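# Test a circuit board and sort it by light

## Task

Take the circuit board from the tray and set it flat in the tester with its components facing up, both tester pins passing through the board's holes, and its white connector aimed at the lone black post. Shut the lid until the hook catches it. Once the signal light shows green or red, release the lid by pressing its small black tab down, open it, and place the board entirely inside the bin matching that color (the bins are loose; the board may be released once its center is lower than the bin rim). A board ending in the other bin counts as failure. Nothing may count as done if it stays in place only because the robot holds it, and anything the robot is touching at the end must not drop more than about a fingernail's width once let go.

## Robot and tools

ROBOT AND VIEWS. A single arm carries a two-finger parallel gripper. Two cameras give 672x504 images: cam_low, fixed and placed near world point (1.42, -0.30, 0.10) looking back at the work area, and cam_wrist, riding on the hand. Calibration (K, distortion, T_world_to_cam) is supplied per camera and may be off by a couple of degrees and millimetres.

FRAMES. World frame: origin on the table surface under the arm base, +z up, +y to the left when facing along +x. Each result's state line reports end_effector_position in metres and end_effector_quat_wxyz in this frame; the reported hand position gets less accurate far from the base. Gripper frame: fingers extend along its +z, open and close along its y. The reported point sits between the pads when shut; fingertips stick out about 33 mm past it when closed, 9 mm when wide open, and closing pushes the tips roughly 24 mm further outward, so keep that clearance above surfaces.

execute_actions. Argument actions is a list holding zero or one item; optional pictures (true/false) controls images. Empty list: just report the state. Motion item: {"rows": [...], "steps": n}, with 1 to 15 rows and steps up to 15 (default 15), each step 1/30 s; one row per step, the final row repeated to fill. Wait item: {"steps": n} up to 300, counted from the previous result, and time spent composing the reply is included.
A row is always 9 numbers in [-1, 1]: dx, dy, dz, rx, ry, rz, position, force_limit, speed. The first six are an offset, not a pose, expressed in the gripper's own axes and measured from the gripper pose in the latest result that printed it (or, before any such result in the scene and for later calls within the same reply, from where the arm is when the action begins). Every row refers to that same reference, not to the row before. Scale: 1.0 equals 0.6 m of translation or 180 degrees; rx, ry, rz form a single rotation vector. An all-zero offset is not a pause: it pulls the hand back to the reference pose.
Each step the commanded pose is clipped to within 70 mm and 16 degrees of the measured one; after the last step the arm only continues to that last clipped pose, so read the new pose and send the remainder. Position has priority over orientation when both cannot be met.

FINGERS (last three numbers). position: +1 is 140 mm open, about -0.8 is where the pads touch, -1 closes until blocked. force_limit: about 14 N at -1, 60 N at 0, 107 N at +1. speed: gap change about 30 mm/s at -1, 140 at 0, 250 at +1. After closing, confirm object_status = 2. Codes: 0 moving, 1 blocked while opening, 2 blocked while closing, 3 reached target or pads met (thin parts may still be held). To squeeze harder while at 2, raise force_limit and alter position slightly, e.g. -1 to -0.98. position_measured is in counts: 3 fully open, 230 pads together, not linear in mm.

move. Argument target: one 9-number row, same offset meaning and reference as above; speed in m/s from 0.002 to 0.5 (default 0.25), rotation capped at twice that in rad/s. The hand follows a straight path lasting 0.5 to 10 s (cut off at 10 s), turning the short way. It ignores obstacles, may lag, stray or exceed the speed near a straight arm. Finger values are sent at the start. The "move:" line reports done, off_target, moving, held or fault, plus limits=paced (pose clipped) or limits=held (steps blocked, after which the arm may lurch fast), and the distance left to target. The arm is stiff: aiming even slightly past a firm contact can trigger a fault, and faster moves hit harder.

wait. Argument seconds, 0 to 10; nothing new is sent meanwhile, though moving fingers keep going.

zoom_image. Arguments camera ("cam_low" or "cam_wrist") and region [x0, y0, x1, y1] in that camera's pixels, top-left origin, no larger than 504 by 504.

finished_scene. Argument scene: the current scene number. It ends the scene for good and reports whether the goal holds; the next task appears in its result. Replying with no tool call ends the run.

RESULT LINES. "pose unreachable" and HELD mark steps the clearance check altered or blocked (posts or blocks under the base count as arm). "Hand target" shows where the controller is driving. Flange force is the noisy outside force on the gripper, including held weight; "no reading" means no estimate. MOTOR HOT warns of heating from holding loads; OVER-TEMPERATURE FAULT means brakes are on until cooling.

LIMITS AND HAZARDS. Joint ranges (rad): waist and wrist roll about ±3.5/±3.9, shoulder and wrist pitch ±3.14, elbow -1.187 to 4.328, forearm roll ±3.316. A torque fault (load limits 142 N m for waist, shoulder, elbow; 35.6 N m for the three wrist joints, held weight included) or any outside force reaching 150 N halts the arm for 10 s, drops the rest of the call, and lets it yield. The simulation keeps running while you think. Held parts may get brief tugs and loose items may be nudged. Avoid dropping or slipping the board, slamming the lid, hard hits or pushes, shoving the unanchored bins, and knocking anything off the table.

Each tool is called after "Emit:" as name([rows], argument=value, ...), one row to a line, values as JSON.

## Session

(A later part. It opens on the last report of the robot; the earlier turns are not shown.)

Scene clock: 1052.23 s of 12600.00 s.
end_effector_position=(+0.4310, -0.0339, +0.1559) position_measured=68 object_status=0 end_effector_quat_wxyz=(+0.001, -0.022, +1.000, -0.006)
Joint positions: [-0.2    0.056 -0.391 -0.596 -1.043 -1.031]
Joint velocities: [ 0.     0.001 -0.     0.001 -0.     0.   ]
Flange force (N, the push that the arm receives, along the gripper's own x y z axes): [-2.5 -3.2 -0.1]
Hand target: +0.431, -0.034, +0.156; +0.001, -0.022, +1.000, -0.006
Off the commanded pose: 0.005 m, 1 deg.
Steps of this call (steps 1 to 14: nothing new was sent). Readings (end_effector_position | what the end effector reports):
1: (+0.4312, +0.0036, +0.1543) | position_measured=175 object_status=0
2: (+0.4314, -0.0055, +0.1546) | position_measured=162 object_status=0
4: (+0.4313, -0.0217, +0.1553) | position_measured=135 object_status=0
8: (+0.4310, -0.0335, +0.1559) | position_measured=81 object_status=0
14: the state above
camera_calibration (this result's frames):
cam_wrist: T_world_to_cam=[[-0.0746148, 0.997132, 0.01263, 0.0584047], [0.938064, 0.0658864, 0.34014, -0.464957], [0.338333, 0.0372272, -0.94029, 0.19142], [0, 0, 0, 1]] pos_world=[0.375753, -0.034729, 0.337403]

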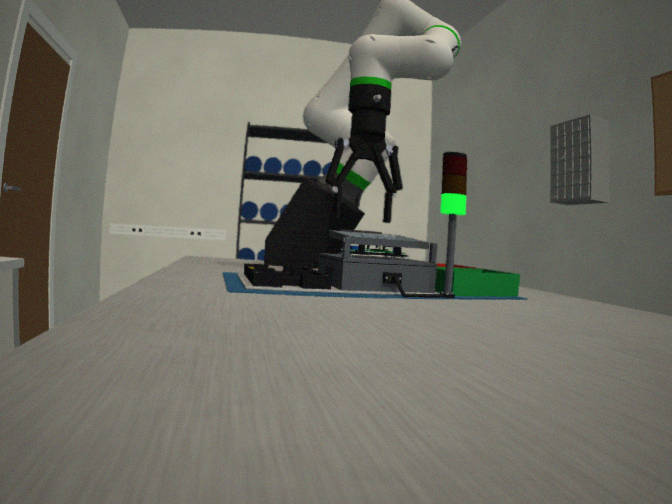

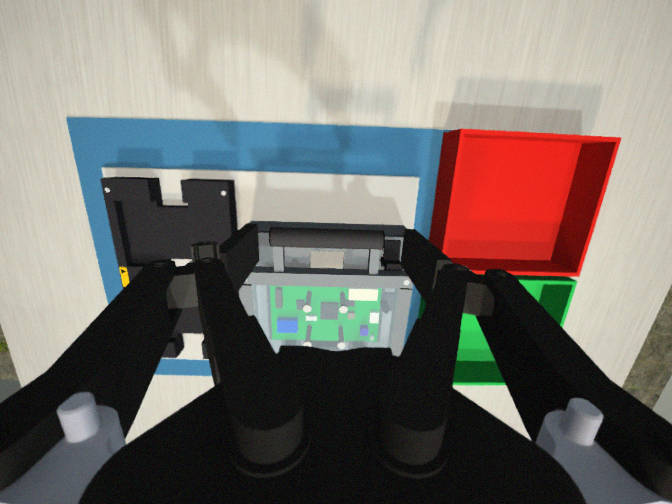

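Emit:
execute_actions([
  {"rows": [[-0.00016,-0.00013,0.00065,-0.00009,0.00001,-0.00003,0.48,-0.7,0],[-0.00064,-0.00051,0.00259,-0.00036,0.00004,-0.00013,0.48,-0.7,0],[-0.00138,-0.0011,0.00571,-0.00077,0.00008,-0.00029,0.48,-0.7,0],[-0.00232,-0.00184,0.0099,-0.00129,0.00013,-0.00048,0.48,-0.7,0],[-0.00335,-0.00265,0.01496,-0.00186,0.00019,-0.0007,0.48,-0.7,0],[-0.00438,-0.00347,0.02067,-0.00243,0.00025,-0.00092,0.48,-0.7,0],[-0.0053,-0.00419,0.02679,-0.00295,0.0003,-0.00111,0.48,-0.7,0],[-0.00604,-0.00474,0.03304,-0.00336,0.00034,-0.00127,0.48,-0.7,0],[-0.0065,-0.00507,0.03916,-0.00363,0.00037,-0.00137,0.48,-0.7,0],[-0.00667,-0.00515,0.04487,-0.00372,0.00038,-0.0014,0.48,-0.7,0],[-0.00666,-0.00509,0.04993,-0.00372,0.00038,-0.0014,0.48,-0.7,0],[-0.00666,-0.00504,0.05412,-0.00372,0.00038,-0.0014,0.48,-0.7,0],[-0.00665,-0.005,0.05724,-0.00372,0.00038,-0.0014,0.48,-0.7,0],[-0.00665,-0.00498,0.05918,-0.00372,0.00038,-0.0014,0.48,-0.7,0],[-0.00665,-0.00497,0.05983,-0.00372,0.00038,-0.0014,-1,-0.7,-0.7]], "steps": 15},
], pictures=false)

Emit:
execute_actions([
  {"steps": 12},
])

Scene clock: 1132.73 s of 12600.00 s.
end_effector_position=(+0.4350, -0.0369, +0.1238) position_measured=68 object_status=0 end_effector_quat_wxyz=(-0.000, -0.024, +1.000, -0.000)
Joint positions: [-0.18   0.126 -0.39  -0.631 -0.984 -0.992]
Joint velocities: [ 0.061  0.106 -0.019 -0.055  0.127  0.041]
Flange force (N, the push that the arm receives, along the gripper's own x y z axes): [-2.4 0.2 6.7]
Hand target: +0.435, -0.037, +0.120; -0.000, -0.024, +1.000, +0.000
Off the commanded pose: 0.004 m, 0 deg.
Steps of this call (steps 1 to 90: nothing new was sent; then 77.00 s passed at rest; steps 91 to 105: all 15 steps of this action). Readings (end_effector_position | what the end effector reports):
91: (+0.4310, -0.0339, +0.1559) | position_measured=68 object_status=3
92: (+0.4310, -0.0340, +0.1558) | position_measured=68 object_status=3
94: (+0.4312, -0.0343, +0.1543) | position_measured=68 object_status=3
98: (+0.4331, -0.0356, +0.1457) | position_measured=68 object_status=3
105: the state above

Scene clock: 1133.13 s of 12600.00 s.
end_effector_position=(+0.4351, -0.0370, +0.1202) position_measured=94 object_status=0 end_effector_quat_wxyz=(-0.000, -0.024, +1.000, +0.000)
Joint positions: [-0.176  0.132 -0.391 -0.634 -0.976 -0.989]
Joint velocities: [ 0.    -0.     0.001 -0.001  0.    -0.   ]
Flange force (N, the push that the arm receives, along the gripper's own x y z axes): [-3.0 -3.4 -0.4]
Hand target: +0.435, -0.037, +0.120; -0.000, -0.024, +1.000, +0.000
Off the commanded pose: 0.000 m, 0 deg.
Steps of this call (steps 1 to 12: nothing new was sent). Readings (end_effector_position | what the end effector reports):
1: (+0.4350, -0.0369, +0.1221) | position_measured=70 object_status=0
2: (+0.4351, -0.0369, +0.1212) | position_measured=74 object_status=0
4: (+0.4351, -0.0369, +0.1205) | position_measured=81 object_status=0
8: (+0.4351, -0.0370, +0.1202) | position_measured=94 object_status=0
12: the state above
camera_calibration (this result's frames):
cam_wrist: T_world_to_cam=[[-0.0791086, 0.996569, 0.0243252, 0.0627923], [0.938385, 0.0662106, 0.339189, -0.45642], [0.336415, 0.0496592, -0.940404, 0.157842], [0, 0, 0, 1]] pos_world=[0.380165, -0.0401953, 0.30172]

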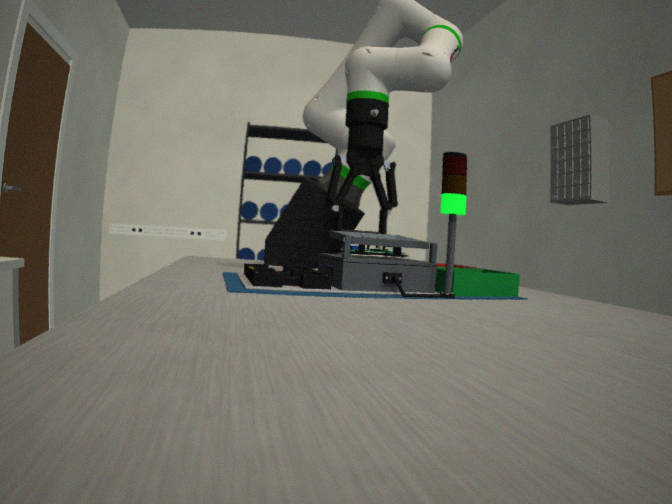

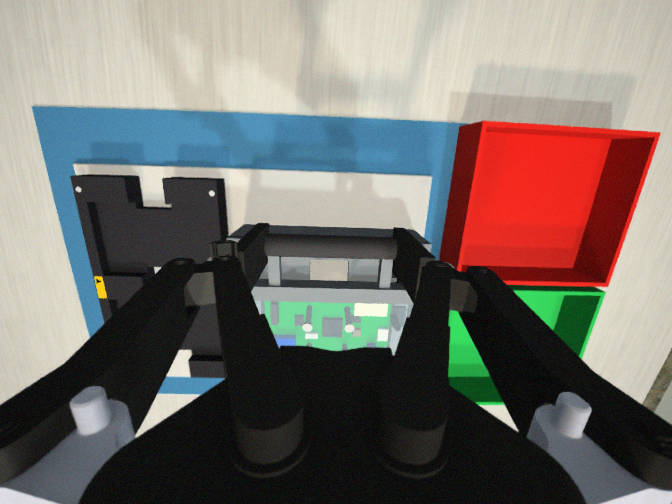

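Emit:
execute_actions([
  {"rows": [[-0.00004,0,-0.00141,0,0,0,-1,-0.7,-0.7],[-0.00019,0,-0.00557,0,0,0,-1,-0.7,-0.7],[-0.00059,0,-0.01229,0,0,0,-1,-0.7,-0.7],[-0.00142,0,-0.02127,0,0,0,-1,-0.7,-0.7],[-0.00285,0,-0.0321,0,0,0,-1,-0.7,-0.7],[-0.00505,0,-0.04424,0,0,0,-1,-0.7,-0.7],[-0.00807,0,-0.05711,0,0,0,-1,-0.7,-0.7],[-0.01186,0,-0.07007,0,0,0,-1,-0.7,-0.7],[-0.01625,0,-0.08254,0,0,0,-1,-0.7,-0.7],[-0.02094,0,-0.09395,0,0,0,-1,-0.7,-0.7],[-0.02556,0,-0.10384,0,0,0,-1,-0.7,-0.7],[-0.02971,0,-0.11185,0,0,0,-1,-0.7,-0.7],[-0.03299,0,-0.11773,0,0,0,-1,-0.7,-0.7],[-0.0351,0,-0.12132,0,0,0,-1,-0.7,-0.7],[-0.03583,0,-0.12253,0,0,0,-1,-0.7,-0.7]], "steps": 15},
], pictures=false)

Emit:
execute_actions([
  {"steps": 7},
])

Scene clock: 1177.83 s of 12600.00 s.
end_effector_position=(+0.4519, -0.0367, +0.1846) position_measured=94 object_status=2 end_effector_quat_wxyz=(+0.000, -0.024, +1.000, -0.001)
Joint positions: [-0.239  0.068 -0.308 -0.584 -1.128 -1.034]
Joint velocities: [-0.118 -0.049  0.278  0.083 -0.333 -0.094]
Flange force (N, the push that the arm receives, along the gripper's own x y z axes): [11.6 14.2 -7.2]
Hand target: +0.456, -0.036, +0.194; +0.000, -0.024, +1.000, -0.001
Off the commanded pose: 0.010 m, 0 deg.
Steps of this call (steps 1 to 90: nothing new was sent; then 41.20 s passed at rest; steps 91 to 105: all 15 steps of this action). Readings (end_effector_position | what the end effector reports):
91: (+0.4351, -0.0370, +0.1201) | position_measured=94 object_status=2
92: (+0.4351, -0.0369, +0.1203) | position_measured=94 object_status=2
94: (+0.4352, -0.0369, +0.1235) | position_measured=94 object_status=2
98: (+0.4376, -0.0370, +0.1410) | position_measured=94 object_status=2
105: the state above

Scene clock: 1178.07 s of 12600.00 s.
end_effector_position=(+0.4563, -0.0364, +0.1933) position_measured=94 object_status=2 end_effector_quat_wxyz=(+0.000, -0.024, +1.000, -0.001)
Joint positions: [-0.247  0.066 -0.289 -0.579 -1.15  -1.04 ]
Joint velocities: [-0.002 -0.     0.004  0.    -0.005 -0.001]
Flange force (N, the push that the arm receives, along the gripper's own x y z axes): [9.4 11.6 2.2]
Hand target: +0.456, -0.036, +0.194; +0.000, -0.024, +1.000, -0.001
Off the commanded pose: 0.001 m, 0 deg.
Steps of this call (steps 1 to 7: nothing new was sent). Readings (end_effector_position | what the end effector reports):
1: (+0.4538, -0.0366, +0.1885) | position_measured=94 object_status=2
2: (+0.4551, -0.0365, +0.1911) | position_measured=94 object_status=2
4: (+0.4560, -0.0364, +0.1928) | position_measured=94 object_status=2
7: the state above
camera_calibration (this result's frames):
cam_wrist: T_world_to_cam=[[-0.0786513, 0.996633, 0.0231489, 0.0621404], [0.938239, 0.066155, 0.339605, -0.501172], [0.33693, 0.0484296, -0.940283, 0.219198], [0, 0, 0, 1]] pos_world=[0.401252, -0.0393919, 0.374871]

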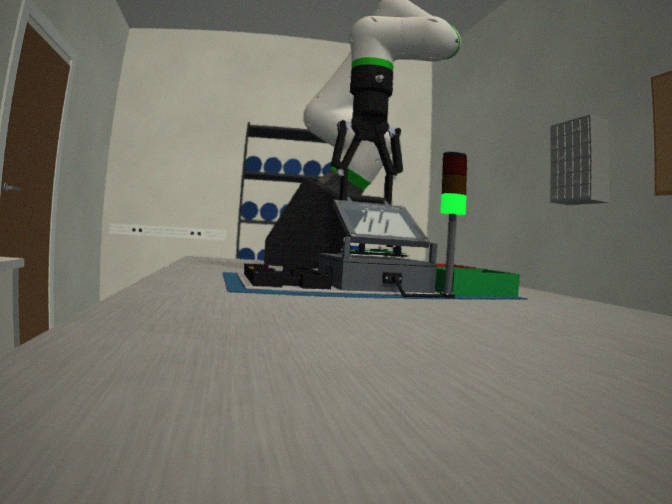

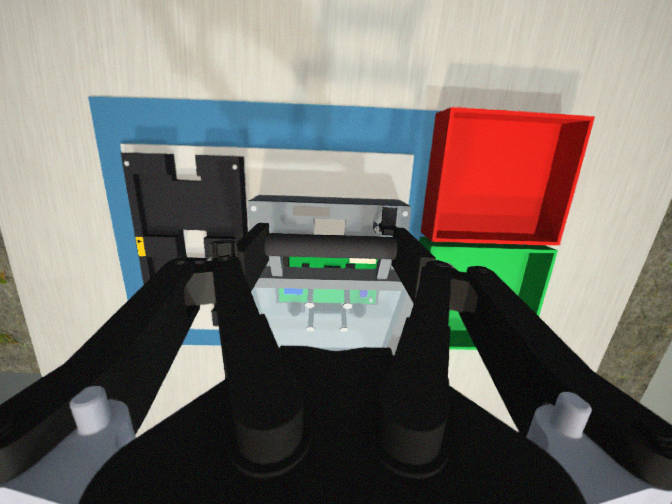

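Emit:
execute_actions([
  {"rows": [[-0.00051,0.00017,-0.00132,-0.0001,0.00004,-0.00003,-1,-0.7,-0.7],[-0.00223,0.00033,-0.00513,-0.0002,0.00008,-0.00006,-1,-0.7,-0.7],[-0.00522,0.00053,-0.0112,-0.0003,0.00012,-0.00009,-1,-0.7,-0.7],[-0.0095,0.00073,-0.01919,-0.0004,0.00016,-0.00012,-1,-0.7,-0.7],[-0.0151,0.0009,-0.02864,-0.0005,0.0002,-0.00015,-1,-0.7,-0.7],[-0.022,0.00103,-0.03893,-0.0005,0.0002,-0.00015,-1,-0.7,-0.7],[-0.02997,0.00112,-0.04956,-0.0005,0.0002,-0.00015,-1,-0.7,-0.7],[-0.03869,0.00117,-0.05998,-0.0005,0.0002,-0.00015,-1,-0.7,-0.7],[-0.04775,0.00117,-0.06968,-0.0005,0.0002,-0.00015,-1,-0.7,-0.7],[-0.05667,0.00116,-0.07829,-0.0005,0.0002,-0.00015,-1,-0.7,-0.7],[-0.06492,0.00113,-0.08553,-0.0005,0.0002,-0.00015,-1,-0.7,-0.7],[-0.07197,0.0011,-0.09123,-0.0005,0.0002,-0.00015,-1,-0.7,-0.7],[-0.07736,0.00107,-0.09532,-0.0005,0.0002,-0.00015,-1,-0.7,-0.7],[-0.08075,0.00105,-0.09777,-0.0005,0.0002,-0.00015,-1,-0.7,-0.7],[-0.08191,0.00105,-0.09859,-0.0005,0.0002,-0.00015,-1,-0.7,-0.7]], "steps": 15},
], pictures=false)

Emit:
execute_actions([
  {"steps": 7},
])

Scene clock: 1238.33 s of 12600.00 s.
end_effector_position=(+0.4960, -0.0341, +0.2451) position_measured=94 object_status=2 end_effector_quat_wxyz=(+0.001, -0.024, +1.000, -0.001)
Joint positions: [-0.28   0.086 -0.134 -0.553 -1.279 -1.088]
Joint velocities: [-0.044  0.14   0.427  0.042 -0.276 -0.12 ]
Flange force (N, the push that the arm receives, along the gripper's own x y z axes): [-3.5 -0.3 1.0]
Hand target: +0.505, -0.034, +0.252; +0.000, -0.024, +1.000, -0.000
Off the commanded pose: 0.012 m, 0 deg.
Steps of this call (steps 1 to 90: nothing new was sent; then 56.77 s passed at rest; steps 91 to 105: all 15 steps of this action). Readings (end_effector_position | what the end effector reports):
91: (+0.4564, -0.0364, +0.1935) | position_measured=94 object_status=2
92: (+0.4566, -0.0363, +0.1939) | position_measured=94 object_status=2
94: (+0.4580, -0.0362, +0.1967) | position_measured=94 object_status=2
98: (+0.4668, -0.0356, +0.2117) | position_measured=94 object_status=2
105: the state above

Scene clock: 1238.57 s of 12600.00 s.
end_effector_position=(+0.5048, -0.0337, +0.2524) position_measured=94 object_status=2 end_effector_quat_wxyz=(+0.000, -0.024, +1.000, -0.000)
Joint positions: [-0.283  0.098 -0.101 -0.55  -1.3   -1.097]
Joint velocities: [ 0.     0.002  0.007 -0.    -0.004 -0.002]
Flange force (N, the push that the arm receives, along the gripper's own x y z axes): [3.2 -2.3 1.2]
Hand target: +0.505, -0.034, +0.252; +0.000, -0.024, +1.000, -0.000
Off the commanded pose: 0.001 m, 0 deg.
Steps of this call (steps 1 to 7: nothing new was sent). Readings (end_effector_position | what the end effector reports):
1: (+0.4995, -0.0340, +0.2481) | position_measured=94 object_status=2
2: (+0.5021, -0.0338, +0.2503) | position_measured=94 object_status=2
4: (+0.5043, -0.0337, +0.2520) | position_measured=94 object_status=2
7: the state above
camera_calibration (this result's frames):
cam_wrist: T_world_to_cam=[[-0.078857, 0.99661, 0.023438, 0.0619321], [0.938025, 0.0662212, 0.340182, -0.566916], [0.337476, 0.0488112, -0.940068, 0.257914], [0, 0, 0, 1]] pos_world=[0.449626, -0.0367694, 0.433859]

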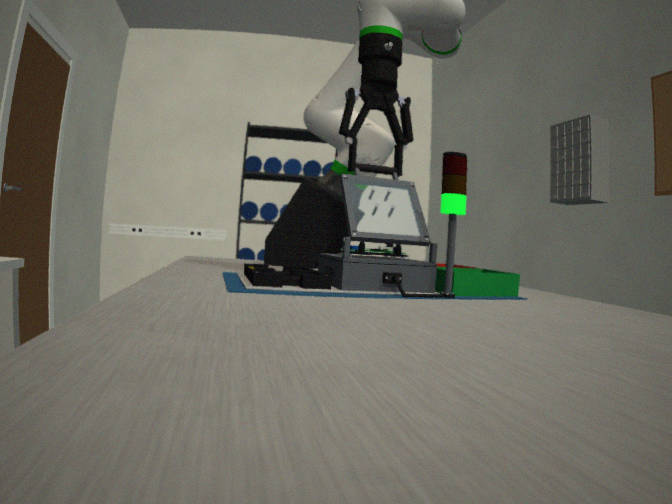

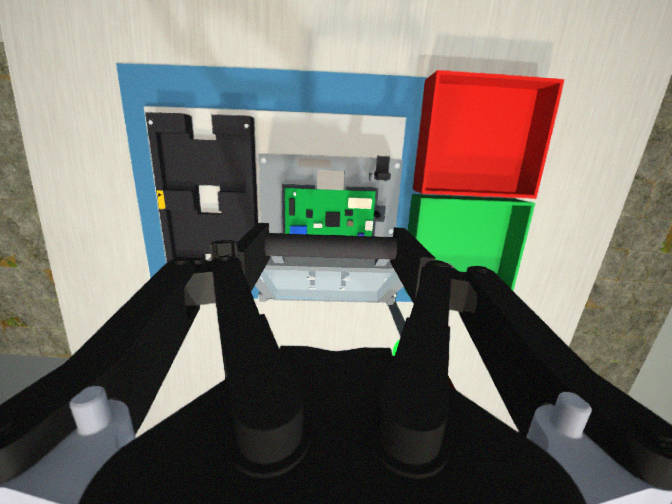

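Emit:
execute_actions([
  {"rows": [[-0.00105,0.00003,-0.00093,-0.0001,0.0001,-0.00002,-1,-0.7,-0.7],[-0.00425,0.00008,-0.00363,-0.0002,0.0002,-0.00004,-1,-0.7,-0.7],[-0.00953,0.00015,-0.00792,-0.0003,0.0003,-0.00006,-1,-0.7,-0.7],[-0.01678,0.00023,-0.01342,-0.0004,0.0004,-0.00008,-1,-0.7,-0.7],[-0.02582,0.0003,-0.01972,-0.0005,0.0005,-0.0001,-1,-0.7,-0.7],[-0.03635,0.00037,-0.02634,-0.0005,0.0006,-0.0001,-1,-0.7,-0.7],[-0.048,0.00043,-0.03284,-0.0005,0.0006,-0.0001,-1,-0.7,-0.7],[-0.06025,0.00047,-0.03883,-0.0005,0.0006,-0.0001,-1,-0.7,-0.7],[-0.07253,0.00048,-0.04403,-0.0005,0.0006,-0.0001,-1,-0.7,-0.7],[-0.08423,0.00048,-0.04829,-0.0005,0.0006,-0.0001,-1,-0.7,-0.7],[-0.09476,0.00046,-0.05155,-0.0005,0.0006,-0.0001,-1,-0.7,-0.7],[-0.10355,0.00044,-0.0539,-0.0005,0.0006,-0.0001,-1,-0.7,-0.7],[-0.11018,0.00042,-0.05544,-0.0005,0.0006,-0.0001,-1,-0.7,-0.7],[-0.11429,0.0004,-0.0563,-0.0005,0.0006,-0.0001,-1,-0.7,-0.7],[-0.11568,0.0004,-0.05658,-0.0005,0.0006,-0.0001,-1,-0.7,-0.7]], "steps": 15},
], pictures=false)

Emit:
execute_actions([
  {"steps": 7},
])

Scene clock: 1304.77 s of 12600.00 s.
end_effector_position=(+0.5608, -0.0309, +0.2830) position_measured=94 object_status=2 end_effector_quat_wxyz=(+0.001, -0.024, +1.000, -0.001)
Joint positions: [-0.282  0.182  0.09  -0.538 -1.389 -1.154]
Joint velocities: [ 0.036  0.273  0.51   0.027 -0.19  -0.15 ]
Flange force (N, the push that the arm receives, along the gripper's own x y z axes): [1.6 -2.6 1.5]
Hand target: +0.573, -0.030, +0.286; +0.001, -0.024, +1.000, -0.000
Off the commanded pose: 0.014 m, 0 deg.
Steps of this call (steps 1 to 90: nothing new was sent; then 62.70 s passed at rest; steps 91 to 105: all 15 steps of this action). Readings (end_effector_position | what the end effector reports):
91: (+0.5050, -0.0337, +0.2525) | position_measured=94 object_status=2
92: (+0.5053, -0.0337, +0.2527) | position_measured=94 object_status=2
94: (+0.5076, -0.0335, +0.2545) | position_measured=94 object_status=2
98: (+0.5208, -0.0328, +0.2641) | position_measured=94 object_status=2
105: the state above

Scene clock: 1305.00 s of 12600.00 s.
end_effector_position=(+0.5733, -0.0303, +0.2864) position_measured=94 object_status=2 end_effector_quat_wxyz=(+0.001, -0.024, +1.000, -0.000)
Joint positions: [-0.279  0.206  0.133 -0.536 -1.406 -1.166]
Joint velocities: [ 0.     0.005  0.007 -0.    -0.002 -0.002]
Flange force (N, the push that the arm receives, along the gripper's own x y z axes): [9.4 1.3 -18.1]
Hand target: +0.573, -0.030, +0.286; +0.001, -0.024, +1.000, -0.000
Off the commanded pose: 0.001 m, 0 deg.
Steps of this call (steps 1 to 7: nothing new was sent). Readings (end_effector_position | what the end effector reports):
1: (+0.5655, -0.0306, +0.2844) | position_measured=94 object_status=2
2: (+0.5691, -0.0305, +0.2854) | position_measured=94 object_status=2
4: (+0.5727, -0.0303, +0.2863) | position_measured=94 object_status=2
7: the state above
camera_calibration (this result's frames):
cam_wrist: T_world_to_cam=[[-0.0791764, 0.99658, 0.0236431, 0.0632296], [0.937855, 0.0664302, 0.340609, -0.642996], [0.337874, 0.049142, -0.939908, 0.26633], [0, 0, 0, 1]] pos_world=[0.518058, -0.033387, 0.467841]

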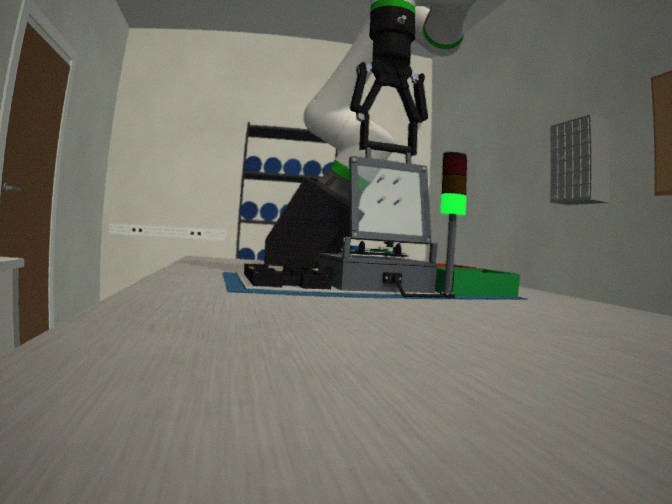

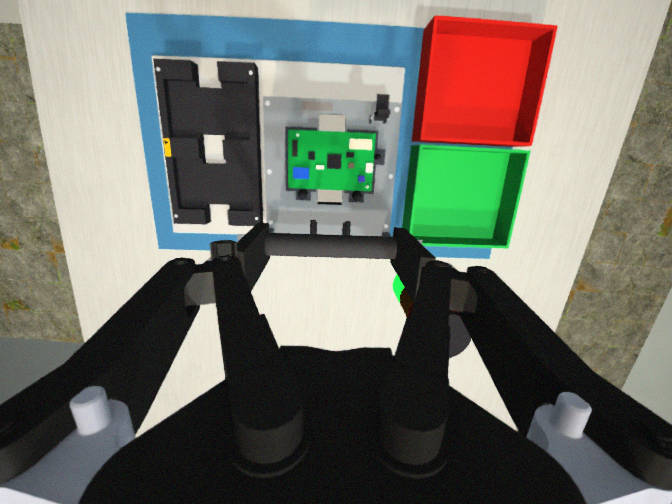

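Emit:
zoom_image(camera="cam_wrist", region=[380, 120, 560, 270])

Region (380, 120, 560, 270) of cam_wrist's 672x504 image, scaled by 2.800, with more detail than that image has.

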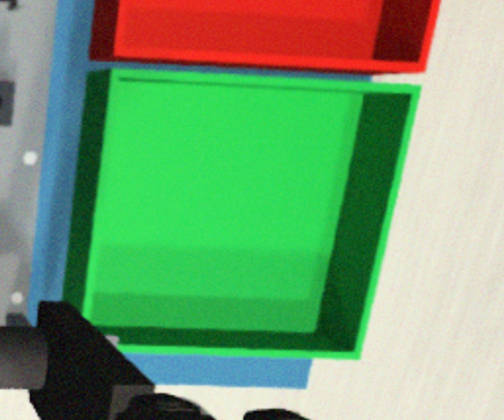

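Emit:
execute_actions([
  {"rows": [[-0.00129,0.00003,-0.00068,-0.00005,0.0001,0,-1,-0.7,-0.7],[-0.00529,0.00008,-0.00202,-0.0001,0.0002,0,-1,-0.7,-0.7],[-0.01187,0.00014,-0.00387,-0.00015,0.0003,0,-1,-0.7,-0.7],[-0.02076,0.0002,-0.00593,-0.0002,0.0004,0,-1,-0.7,-0.7],[-0.03164,0.00026,-0.00793,-0.00025,0.0005,0,-1,-0.7,-0.7],[-0.04401,0.0003,-0.00962,-0.0003,0.0006,0,-1,-0.7,-0.7],[-0.05734,0.00033,-0.01079,-0.0003,0.0007,0,-1,-0.7,-0.7],[-0.071,0.00035,-0.01133,-0.0003,0.0007,0,-1,-0.7,-0.7],[-0.08439,0.00035,-0.01117,-0.0003,0.0007,0,-1,-0.7,-0.7],[-0.09687,0.00035,-0.01042,-0.0003,0.0007,0,-1,-0.7,-0.7],[-0.10787,0.00035,-0.00929,-0.0003,0.0007,0,-1,-0.7,-0.7],[-0.11693,0.00035,-0.00801,-0.0003,0.0007,0,-1,-0.7,-0.7],[-0.12366,0.00035,-0.00685,-0.0003,0.0007,0,-1,-0.7,-0.7],[-0.12781,0.00035,-0.00605,-0.0003,0.0007,0,-1,-0.7,-0.7],[-0.1292,0.00035,-0.00576,-0.0003,0.0007,0,-1,-0.7,-0.7]], "steps": 15},
], pictures=false)

Emit:
execute_actions([
  {"steps": 6},
], pictures=false)

Emit:
execute_actions([
  {"rows": [[0,0,0,0,0,0,0.48,0,1],[0,0,0,0,0,0,0.48,0,1],[0.00174,0,0,0,0,0,0.48,0,1],[0.00687,0,0,0,0,0,0.48,0,1],[0.01509,0,0,0,0,0,0.48,0,1],[0.02592,0,0,0,0,-0.00136,0.48,0,1],[0.03872,0,0,0,0,-0.00531,0.48,0,1],[0.05277,0,0.00095,0,0,-0.01145,0.48,0,1],[0.06723,0,0.00366,0,0,-0.0192,0.48,0,1],[0.08128,0,0.00772,0,0,-0.0278,0.48,0,1],[0.09408,0,0.0125,0,0,-0.03636,0.48,0,1],[0.10491,0,0.01728,0,0,-0.0441,0.48,0,1],[0.11313,0,0.02134,0,0,-0.05025,0.48,0,1],[0.11826,0,0.02405,0,0,-0.0542,0.48,0,1],[0.12,0,0.025,0,0,-0.0556,0.2,0,0]], "steps": 15},
], pictures=false)

Emit:
execute_actions([
  {"steps": 9},
])

Scene clock: 1425.50 s of 12600.00 s.
end_effector_position=(+0.6365, -0.0267, +0.2915) position_measured=94 object_status=2 end_effector_quat_wxyz=(+0.002, -0.024, +1.000, -0.001)
Joint positions: [-0.252  0.327  0.332 -0.528 -1.456 -1.229]
Joint velocities: [ 0.082  0.35   0.519  0.016 -0.113 -0.157]
Flange force (N, the push that the arm receives, along the gripper's own x y z axes): [2.5 -17.3 -1.5]
Hand target: +0.650, -0.026, +0.290; +0.001, -0.024, +1.000, -0.000
Off the commanded pose: 0.014 m, 0 deg.
Steps of this call (steps 1 to 90: nothing new was sent; then 117.00 s passed at rest; steps 91 to 105: all 15 steps of this action). Readings (end_effector_position | what the end effector reports):
91: (+0.5735, -0.0302, +0.2862) | position_measured=94 object_status=2
92: (+0.5740, -0.0303, +0.2864) | position_measured=94 object_status=2
94: (+0.5768, -0.0300, +0.2872) | position_measured=94 object_status=2
98: (+0.5922, -0.0291, +0.2905) | position_measured=94 object_status=2
105: the state above

Scene clock: 1425.70 s of 12600.00 s.
end_effector_position=(+0.6496, -0.0262, +0.2898) position_measured=94 object_status=2 end_effector_quat_wxyz=(+0.001, -0.024, +1.000, -0.000)
Joint positions: [-0.246  0.358  0.377 -0.527 -1.468 -1.242]
Joint velocities: [ 0.003  0.008  0.013  0.001 -0.004 -0.004]
Flange force (N, the push that the arm receives, along the gripper's own x y z axes): [-3.8 -12.9 -3.9]
Hand target: +0.650, -0.026, +0.290; +0.001, -0.024, +1.000, -0.000
Off the commanded pose: 0.001 m, 0 deg.
Steps of this call (steps 1 to 6: nothing new was sent). Readings (end_effector_position | what the end effector reports):
1: (+0.6415, -0.0265, +0.2909) | position_measured=94 object_status=2
2: (+0.6453, -0.0263, +0.2904) | position_measured=94 object_status=2
4: (+0.6490, -0.0262, +0.2899) | position_measured=94 object_status=2
6: the state above

Scene clock: 1426.20 s of 12600.00 s.
end_effector_position=(+0.5943, -0.0290, +0.2806) position_measured=68 object_status=0 end_effector_quat_wxyz=(-0.005, -0.080, +0.997, +0.001)
Joint positions: [-0.261  0.258  0.198 -0.53  -1.419 -1.077]
Joint velocities: [-0.019 -0.311 -0.616 -0.012  0.236  0.749]
Flange force (N, the push that the arm receives, along the gripper's own x y z axes): [-1.3 -0.5 -2.0]
Hand target: +0.578, -0.030, +0.274; -0.004, -0.109, +0.994, +0.000
Off the commanded pose: 0.018 m, 4 deg.
Steps of this call (steps 1 to 15: all 15 steps of this action). Readings (end_effector_position | what the end effector reports):
1: (+0.6497, -0.0262, +0.2898) | position_measured=94 object_status=0
2: (+0.6497, -0.0260, +0.2897) | position_measured=94 object_status=0
4: (+0.6491, -0.0259, +0.2896) | position_measured=68 object_status=0
8: (+0.6383, -0.0265, +0.2896) | position_measured=68 object_status=0
15: the state above

Scene clock: 1426.50 s of 12600.00 s.
end_effector_position=(+0.5779, -0.0298, +0.2744) position_measured=104 object_status=0 end_effector_quat_wxyz=(-0.004, -0.109, +0.994, +0.000)
Joint positions: [-0.263  0.226  0.137 -0.533 -1.392 -1.002]
Joint velocities: [ 0.001 -0.002 -0.002 -0.001  0.001  0.004]
Flange force (N, the push that the arm receives, along the gripper's own x y z axes): [-4.6 -4.0 -1.4]
Hand target: +0.578, -0.030, +0.274; -0.004, -0.109, +0.994, +0.000
Off the commanded pose: 0.000 m, 1 deg.
Steps of this call (steps 1 to 9: nothing new was sent). Readings (end_effector_position | what the end effector reports):
1: (+0.5887, -0.0293, +0.2785) | position_measured=73 object_status=0
2: (+0.5842, -0.0295, +0.2769) | position_measured=81 object_status=0
4: (+0.5791, -0.0297, +0.2749) | position_measured=96 object_status=0
8: (+0.5779, -0.0298, +0.2744) | position_measured=104 object_status=0
9: the state above
camera_calibration (this result's frames):
cam_wrist: T_world_to_cam=[[-0.247043, 0.968672, 0.0253872, 0.159092], [0.915891, 0.224867, 0.332533, -0.623646], [0.316407, 0.105402, -0.94275, 0.26838], [0, 0, 0, 1]] pos_world=[0.525577, -0.0421585, 0.45636]

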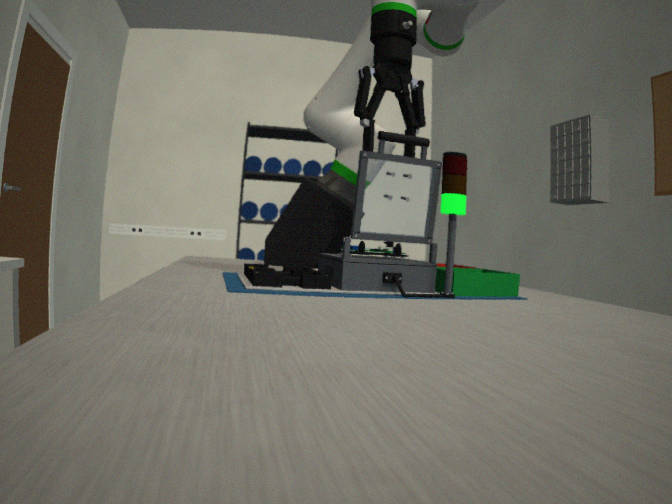

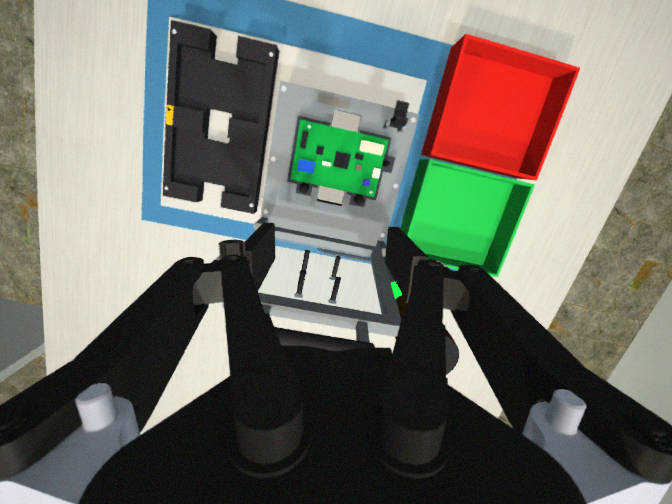

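Emit:
move(target=[0.09575, 0.015, 0.25136, 0.00178, -0.00166, -0.44567, 0.2, 0, 0], speed=0.5)

Scene clock: 1456.97 s of 12600.00 s.
end_effector_position=(+0.5187, -0.0330, +0.1240) position_measured=104 object_status=3 end_effector_quat_wxyz=(+0.000, +0.724, -0.690, -0.000)
Joint positions: [-0.145  0.257 -0.175 -0.601 -1.036  0.493]
Joint velocities: [-0.002  0.001 -0.001 -0.002  0.     0.003]
Flange force (N, the push that the arm receives, along the gripper's own x y z axes): [2.9 -5.6 1.0]
Hand target: +0.519, -0.033, +0.124; +0.000, +0.724, -0.690, -0.000
Off the commanded pose: 0.001 m, 0 deg.
After step 90, 25.50 s passed at rest.
move: done
camera_calibration (this result's frames):
cam_wrist: T_world_to_cam=[[-0.99648, -0.0800608, 0.0248458, 0.505642], [-0.0669005, 0.938125, 0.339774, 0.0136844], [-0.0505111, 0.336916, -0.940179, 0.343296], [0, 0, 0, 1]] pos_world=[0.522118, -0.0880177, 0.305547]

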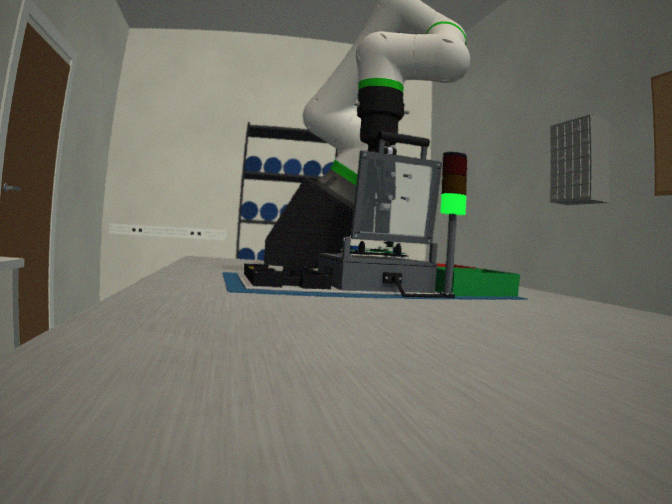

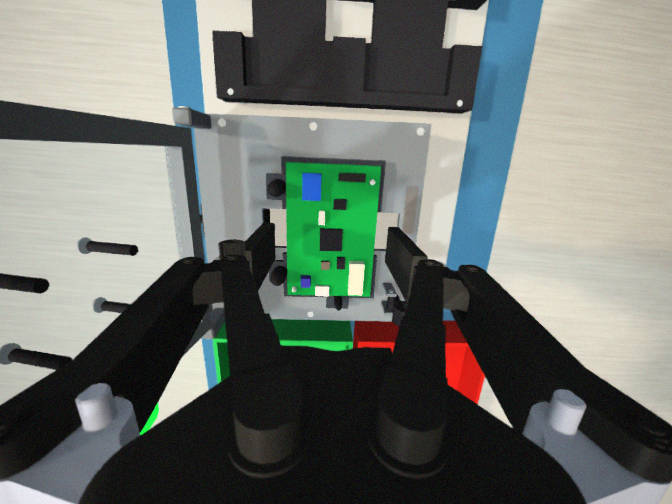

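Emit:
zoom_image(camera="cam_wrist", region=[240, 140, 430, 320])

Region (240, 140, 430, 320) of cam_wrist's 672x504 image, scaled by 2.653, with more detail than that image has; it fills the top 477 rows of this view, and the rest is white.

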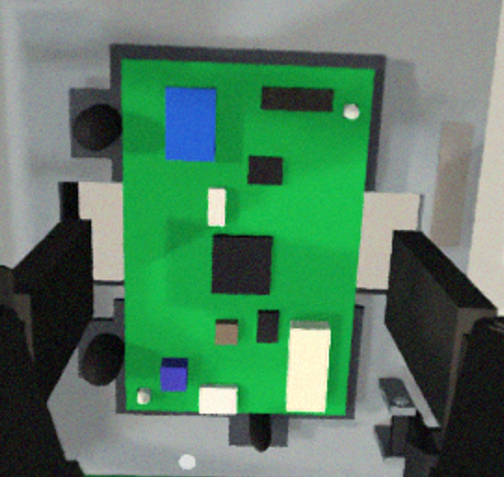

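Emit:
execute_actions([
  {"rows": [[0.0002,0.00004,0.00061,0.00003,0.00005,0.00006,0.2,0,-0.6],[0.0004,0.00008,0.00241,0.00006,0.0001,0.00012,0.2,0,-0.6],[0.0006,0.00012,0.00528,0.0001,0.00016,0.00018,0.2,0,-0.6],[0.0008,0.00016,0.00907,0.00013,0.00021,0.00024,0.2,0,-0.6],[0.001,0.0002,0.01355,0.00016,0.00026,0.0003,0.2,0,-0.6],[0.001,0.0002,0.01847,0.00016,0.00026,0.0003,0.2,0,-0.6],[0.001,0.0002,0.02353,0.00016,0.00026,0.0003,0.2,0,-0.6],[0.001,0.0002,0.02845,0.00016,0.00026,0.0003,0.2,0,-0.6],[0.001,0.0002,0.03293,0.00016,0.00026,0.0003,0.2,0,-0.6],[0.001,0.0002,0.03672,0.00016,0.00026,0.0003,0.2,0,-0.6],[0.001,0.0002,0.03959,0.00016,0.00026,0.0003,0.2,0,-0.6],[0.001,0.0002,0.04139,0.00016,0.00026,0.0003,0.2,0,-0.6],[0.001,0.0002,0.042,0.00016,0.00026,0.0003,0.2,0,-0.6],[0.001,0.0002,0.042,0.00016,0.00026,0.0003,-1,0,-0.6],[0.001,0.0002,0.042,0.00016,0.00026,0.0003,-1,0,-0.6]], "steps": 15},
], pictures=false)

Emit:
execute_actions([
  {"steps": 12},
])

Scene clock: 1499.63 s of 12600.00 s.
end_effector_position=(+0.5185, -0.0335, +0.0997) position_measured=106 object_status=0 end_effector_quat_wxyz=(+0.000, +0.724, -0.690, +0.000)
Joint positions: [-0.123  0.291 -0.185 -0.616 -0.987  0.502]
Joint velocities: [ 0.015  0.024 -0.002 -0.011  0.031  0.007]
Flange force (N, the push that the arm receives, along the gripper's own x y z axes): [-0.9 -4.8 4.7]
Hand target: +0.519, -0.033, +0.099; +0.000, +0.724, -0.690, +0.000
Off the commanded pose: 0.001 m, 0 deg.
Steps of this call (steps 1 to 90: nothing new was sent; then 39.17 s passed at rest; steps 91 to 105: all 15 steps of this action). Readings (end_effector_position | what the end effector reports):
91: (+0.5187, -0.0330, +0.1240) | position_measured=104 object_status=3
92: (+0.5185, -0.0330, +0.1239) | position_measured=104 object_status=3
94: (+0.5184, -0.0333, +0.1224) | position_measured=104 object_status=3
98: (+0.5185, -0.0335, +0.1141) | position_measured=104 object_status=3
105: the state above

Scene clock: 1500.03 s of 12600.00 s.
end_effector_position=(+0.5186, -0.0335, +0.0989) position_measured=126 object_status=2 end_effector_quat_wxyz=(+0.000, +0.724, -0.690, +0.000)
Joint positions: [-0.122  0.292 -0.185 -0.616 -0.985  0.503]
Joint velocities: [ 0.002  0.    -0.001  0.     0.    -0.   ]
Flange force (N, the push that the arm receives, along the gripper's own x y z axes): [-0.7 0.5 -18.8]
Hand target: +0.519, -0.033, +0.099; +0.000, +0.724, -0.690, +0.000
Off the commanded pose: 0.000 m, 0 deg.
Steps of this call (steps 1 to 12: nothing new was sent). Readings (end_effector_position | what the end effector reports):
1: (+0.5186, -0.0335, +0.0993) | position_measured=110 object_status=0
2: (+0.5186, -0.0335, +0.0991) | position_measured=114 object_status=0
4: (+0.5186, -0.0335, +0.0990) | position_measured=122 object_status=0
8: (+0.5186, -0.0335, +0.0989) | position_measured=126 object_status=0
12: the state above
camera_calibration (this result's frames):
cam_wrist: T_world_to_cam=[[-0.996558, -0.0792494, 0.0243349, 0.506258], [-0.0663473, 0.938426, 0.33905, 0.0225057], [-0.049706, 0.336269, -0.940453, 0.319382], [0, 0, 0, 1]] pos_world=[0.521883, -0.0883974, 0.280413]

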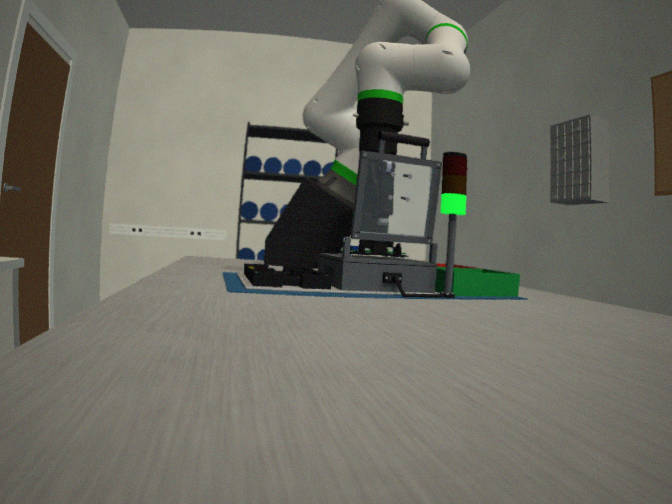

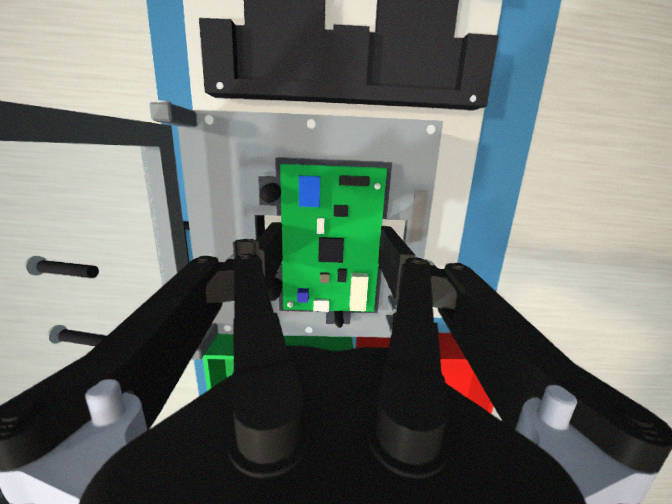

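Emit:
execute_actions([
  {"rows": [[0,0.00005,-0.0006,0,0,0,-1,0,-0.6],[0,0.0001,-0.00238,0,0,0,-1,0,-0.6],[0,0.00015,-0.00525,0,0,0,-1,0,-0.6],[0,0.00015,-0.0091,0,0,0,-1,0,-0.6],[0,0.00015,-0.01375,0,0,0,-1,0,-0.6],[0,0.00015,-0.019,0,0,0,-1,0,-0.6],[0,0.00015,-0.02463,0,0,0,-1,0,-0.6],[0,0.00015,-0.03037,0,0,0,-1,0,-0.6],[0,0.00015,-0.036,0,0,0,-1,0,-0.6],[0,0.00015,-0.04125,0,0,0,-1,0,-0.6],[0,0.00015,-0.0459,0,0,0,-1,0,-0.6],[0,0.00015,-0.04975,0,0,0,-1,0,-0.6],[0,0.00015,-0.05262,0,0,0,-1,0,-0.6],[0,0.00015,-0.0544,0,0,0,-1,0,-0.6],[0,0.00015,-0.055,0,0,0,-1,0,-0.6]], "steps": 15},
], pictures=false)

Emit:
execute_actions([
  {"steps": 6},
])

Scene clock: 1531.40 s of 12600.00 s.
end_effector_position=(+0.5186, -0.0336, +0.1288) position_measured=126 object_status=2 end_effector_quat_wxyz=(+0.000, +0.724, -0.690, +0.000)
Joint positions: [-0.15   0.25  -0.173 -0.597 -1.044  0.491]
Joint velocities: [-0.048 -0.067  0.025  0.026 -0.1   -0.017]
Flange force (N, the push that the arm receives, along the gripper's own x y z axes): [2.8 -5.8 -5.5]
Hand target: +0.519, -0.034, +0.132; +0.000, +0.724, -0.690, +0.000
Off the commanded pose: 0.003 m, 0 deg.
Steps of this call (steps 1 to 90: nothing new was sent; then 27.87 s passed at rest; steps 91 to 105: all 15 steps of this action). Readings (end_effector_position | what the end effector reports):
91: (+0.5186, -0.0335, +0.0988) | position_measured=126 object_status=2
92: (+0.5186, -0.0335, +0.0988) | position_measured=126 object_status=2
94: (+0.5185, -0.0334, +0.1001) | position_measured=126 object_status=2
98: (+0.5184, -0.0335, +0.1088) | position_measured=126 object_status=2
105: the state above

Scene clock: 1531.60 s of 12600.00 s.
end_effector_position=(+0.5185, -0.0336, +0.1317) position_measured=126 object_status=2 end_effector_quat_wxyz=(+0.000, +0.724, -0.690, +0.000)
Joint positions: [-0.153  0.246 -0.172 -0.596 -1.05   0.49 ]
Joint velocities: [-0.003 -0.002  0.002  0.001 -0.002 -0.   ]
Flange force (N, the push that the arm receives, along the gripper's own x y z axes): [-1.8 1.1 0.1]
Hand target: +0.519, -0.034, +0.132; +0.000, +0.724, -0.690, +0.000
Off the commanded pose: 0.000 m, 0 deg.
Steps of this call (steps 1 to 6: nothing new was sent). Readings (end_effector_position | what the end effector reports):
1: (+0.5186, -0.0336, +0.1302) | position_measured=126 object_status=2
2: (+0.5186, -0.0336, +0.1309) | position_measured=126 object_status=2
4: (+0.5185, -0.0336, +0.1315) | position_measured=126 object_status=2
6: the state above
camera_calibration (this result's frames):
cam_wrist: T_world_to_cam=[[-0.996572, -0.0790611, 0.0243811, 0.505334], [-0.0661611, 0.938485, 0.338924, 0.0113917], [-0.0496769, 0.336149, -0.940498, 0.350292], [0, 0, 0, 1]] pos_world=[0.521757, -0.0884888, 0.313267]

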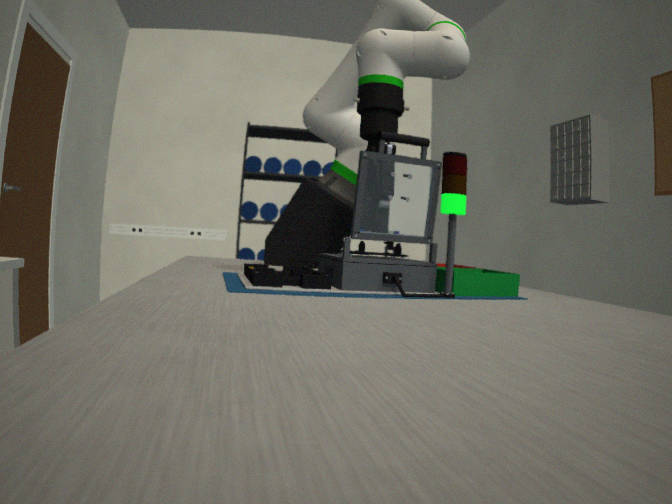

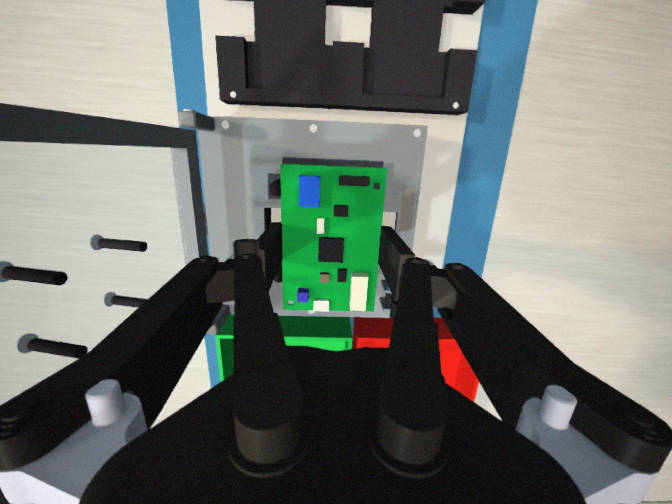

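Emit:
zoom_image(camera="cam_low", region=[320, 200, 480, 300])

Region (320, 200, 480, 300) of cam_low's 672x504 image, scaled by 3.150, with more detail than that image has; it fills the top 315 rows of this view, and the rest is white.

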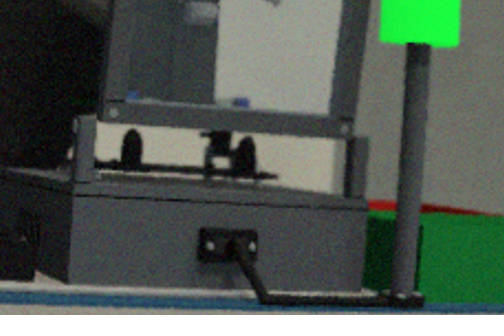

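Emit:
move(target=[-0.33, -0.0672, 0.0228, 0, 0, 0, -1, 0, -0.6], speed=0.35)

Scene clock: 1560.80 s of 12600.00 s.
end_effector_position=(+0.5501, +0.1664, +0.1185) position_measured=126 object_status=2 end_effector_quat_wxyz=(-0.001, +0.724, -0.690, +0.000)
Joint positions: [ 0.265  0.108 -0.144 -0.471 -0.987 -0.008]
Joint velocities: [ 0.002  0.001  0.001  0.005  0.    -0.004]
Flange force (N, the push that the arm receives, along the gripper's own x y z axes): [3.5 -1.5 -1.8]
Hand target: +0.550, +0.166, +0.118; -0.001, +0.724, -0.690, +0.000
Off the commanded pose: 0.001 m, 0 deg.
After step 90, 25.10 s passed at rest.
move: done
camera_calibration (this result's frames):
cam_wrist: T_world_to_cam=[[-0.996601, -0.0791637, 0.0227985, 0.553159], [-0.06675, 0.938158, 0.339711, -0.169486], [-0.0482814, 0.337035, -0.940253, 0.271289], [0, 0, 0, 1]] pos_world=[0.553064, 0.111361, 0.300046]

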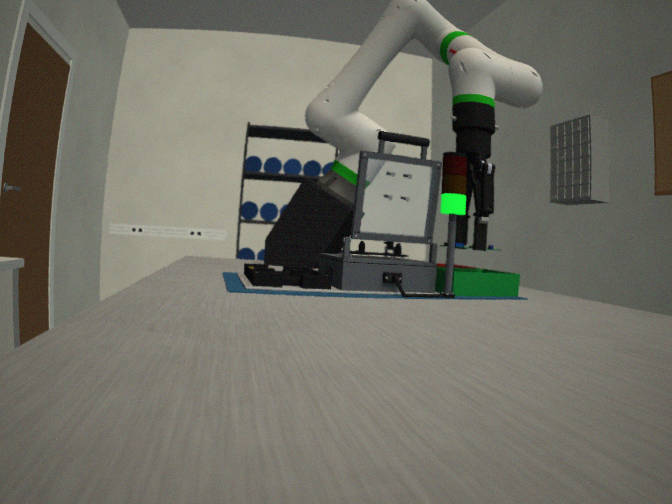

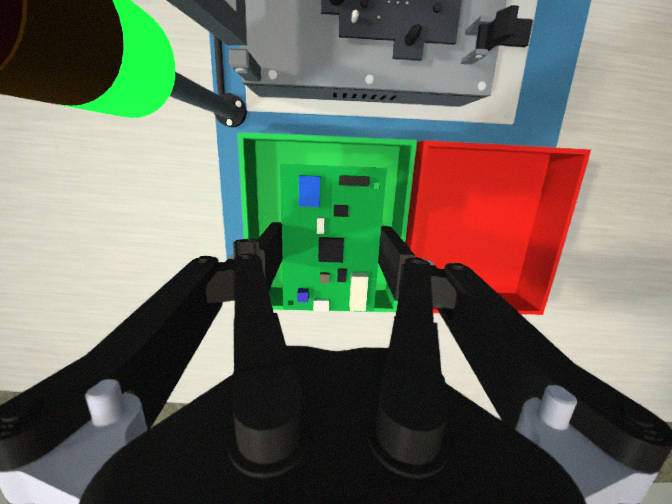

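Emit:
zoom_image(camera="cam_wrist", region=[220, 120, 440, 330])

Region (220, 120, 440, 330) of cam_wrist's 672x504 image, scaled by 2.291, with more detail than that image has; it fills the top 481 rows of this view, and the rest is white.

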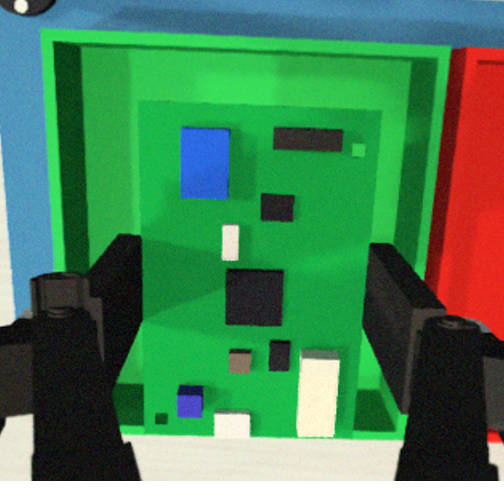

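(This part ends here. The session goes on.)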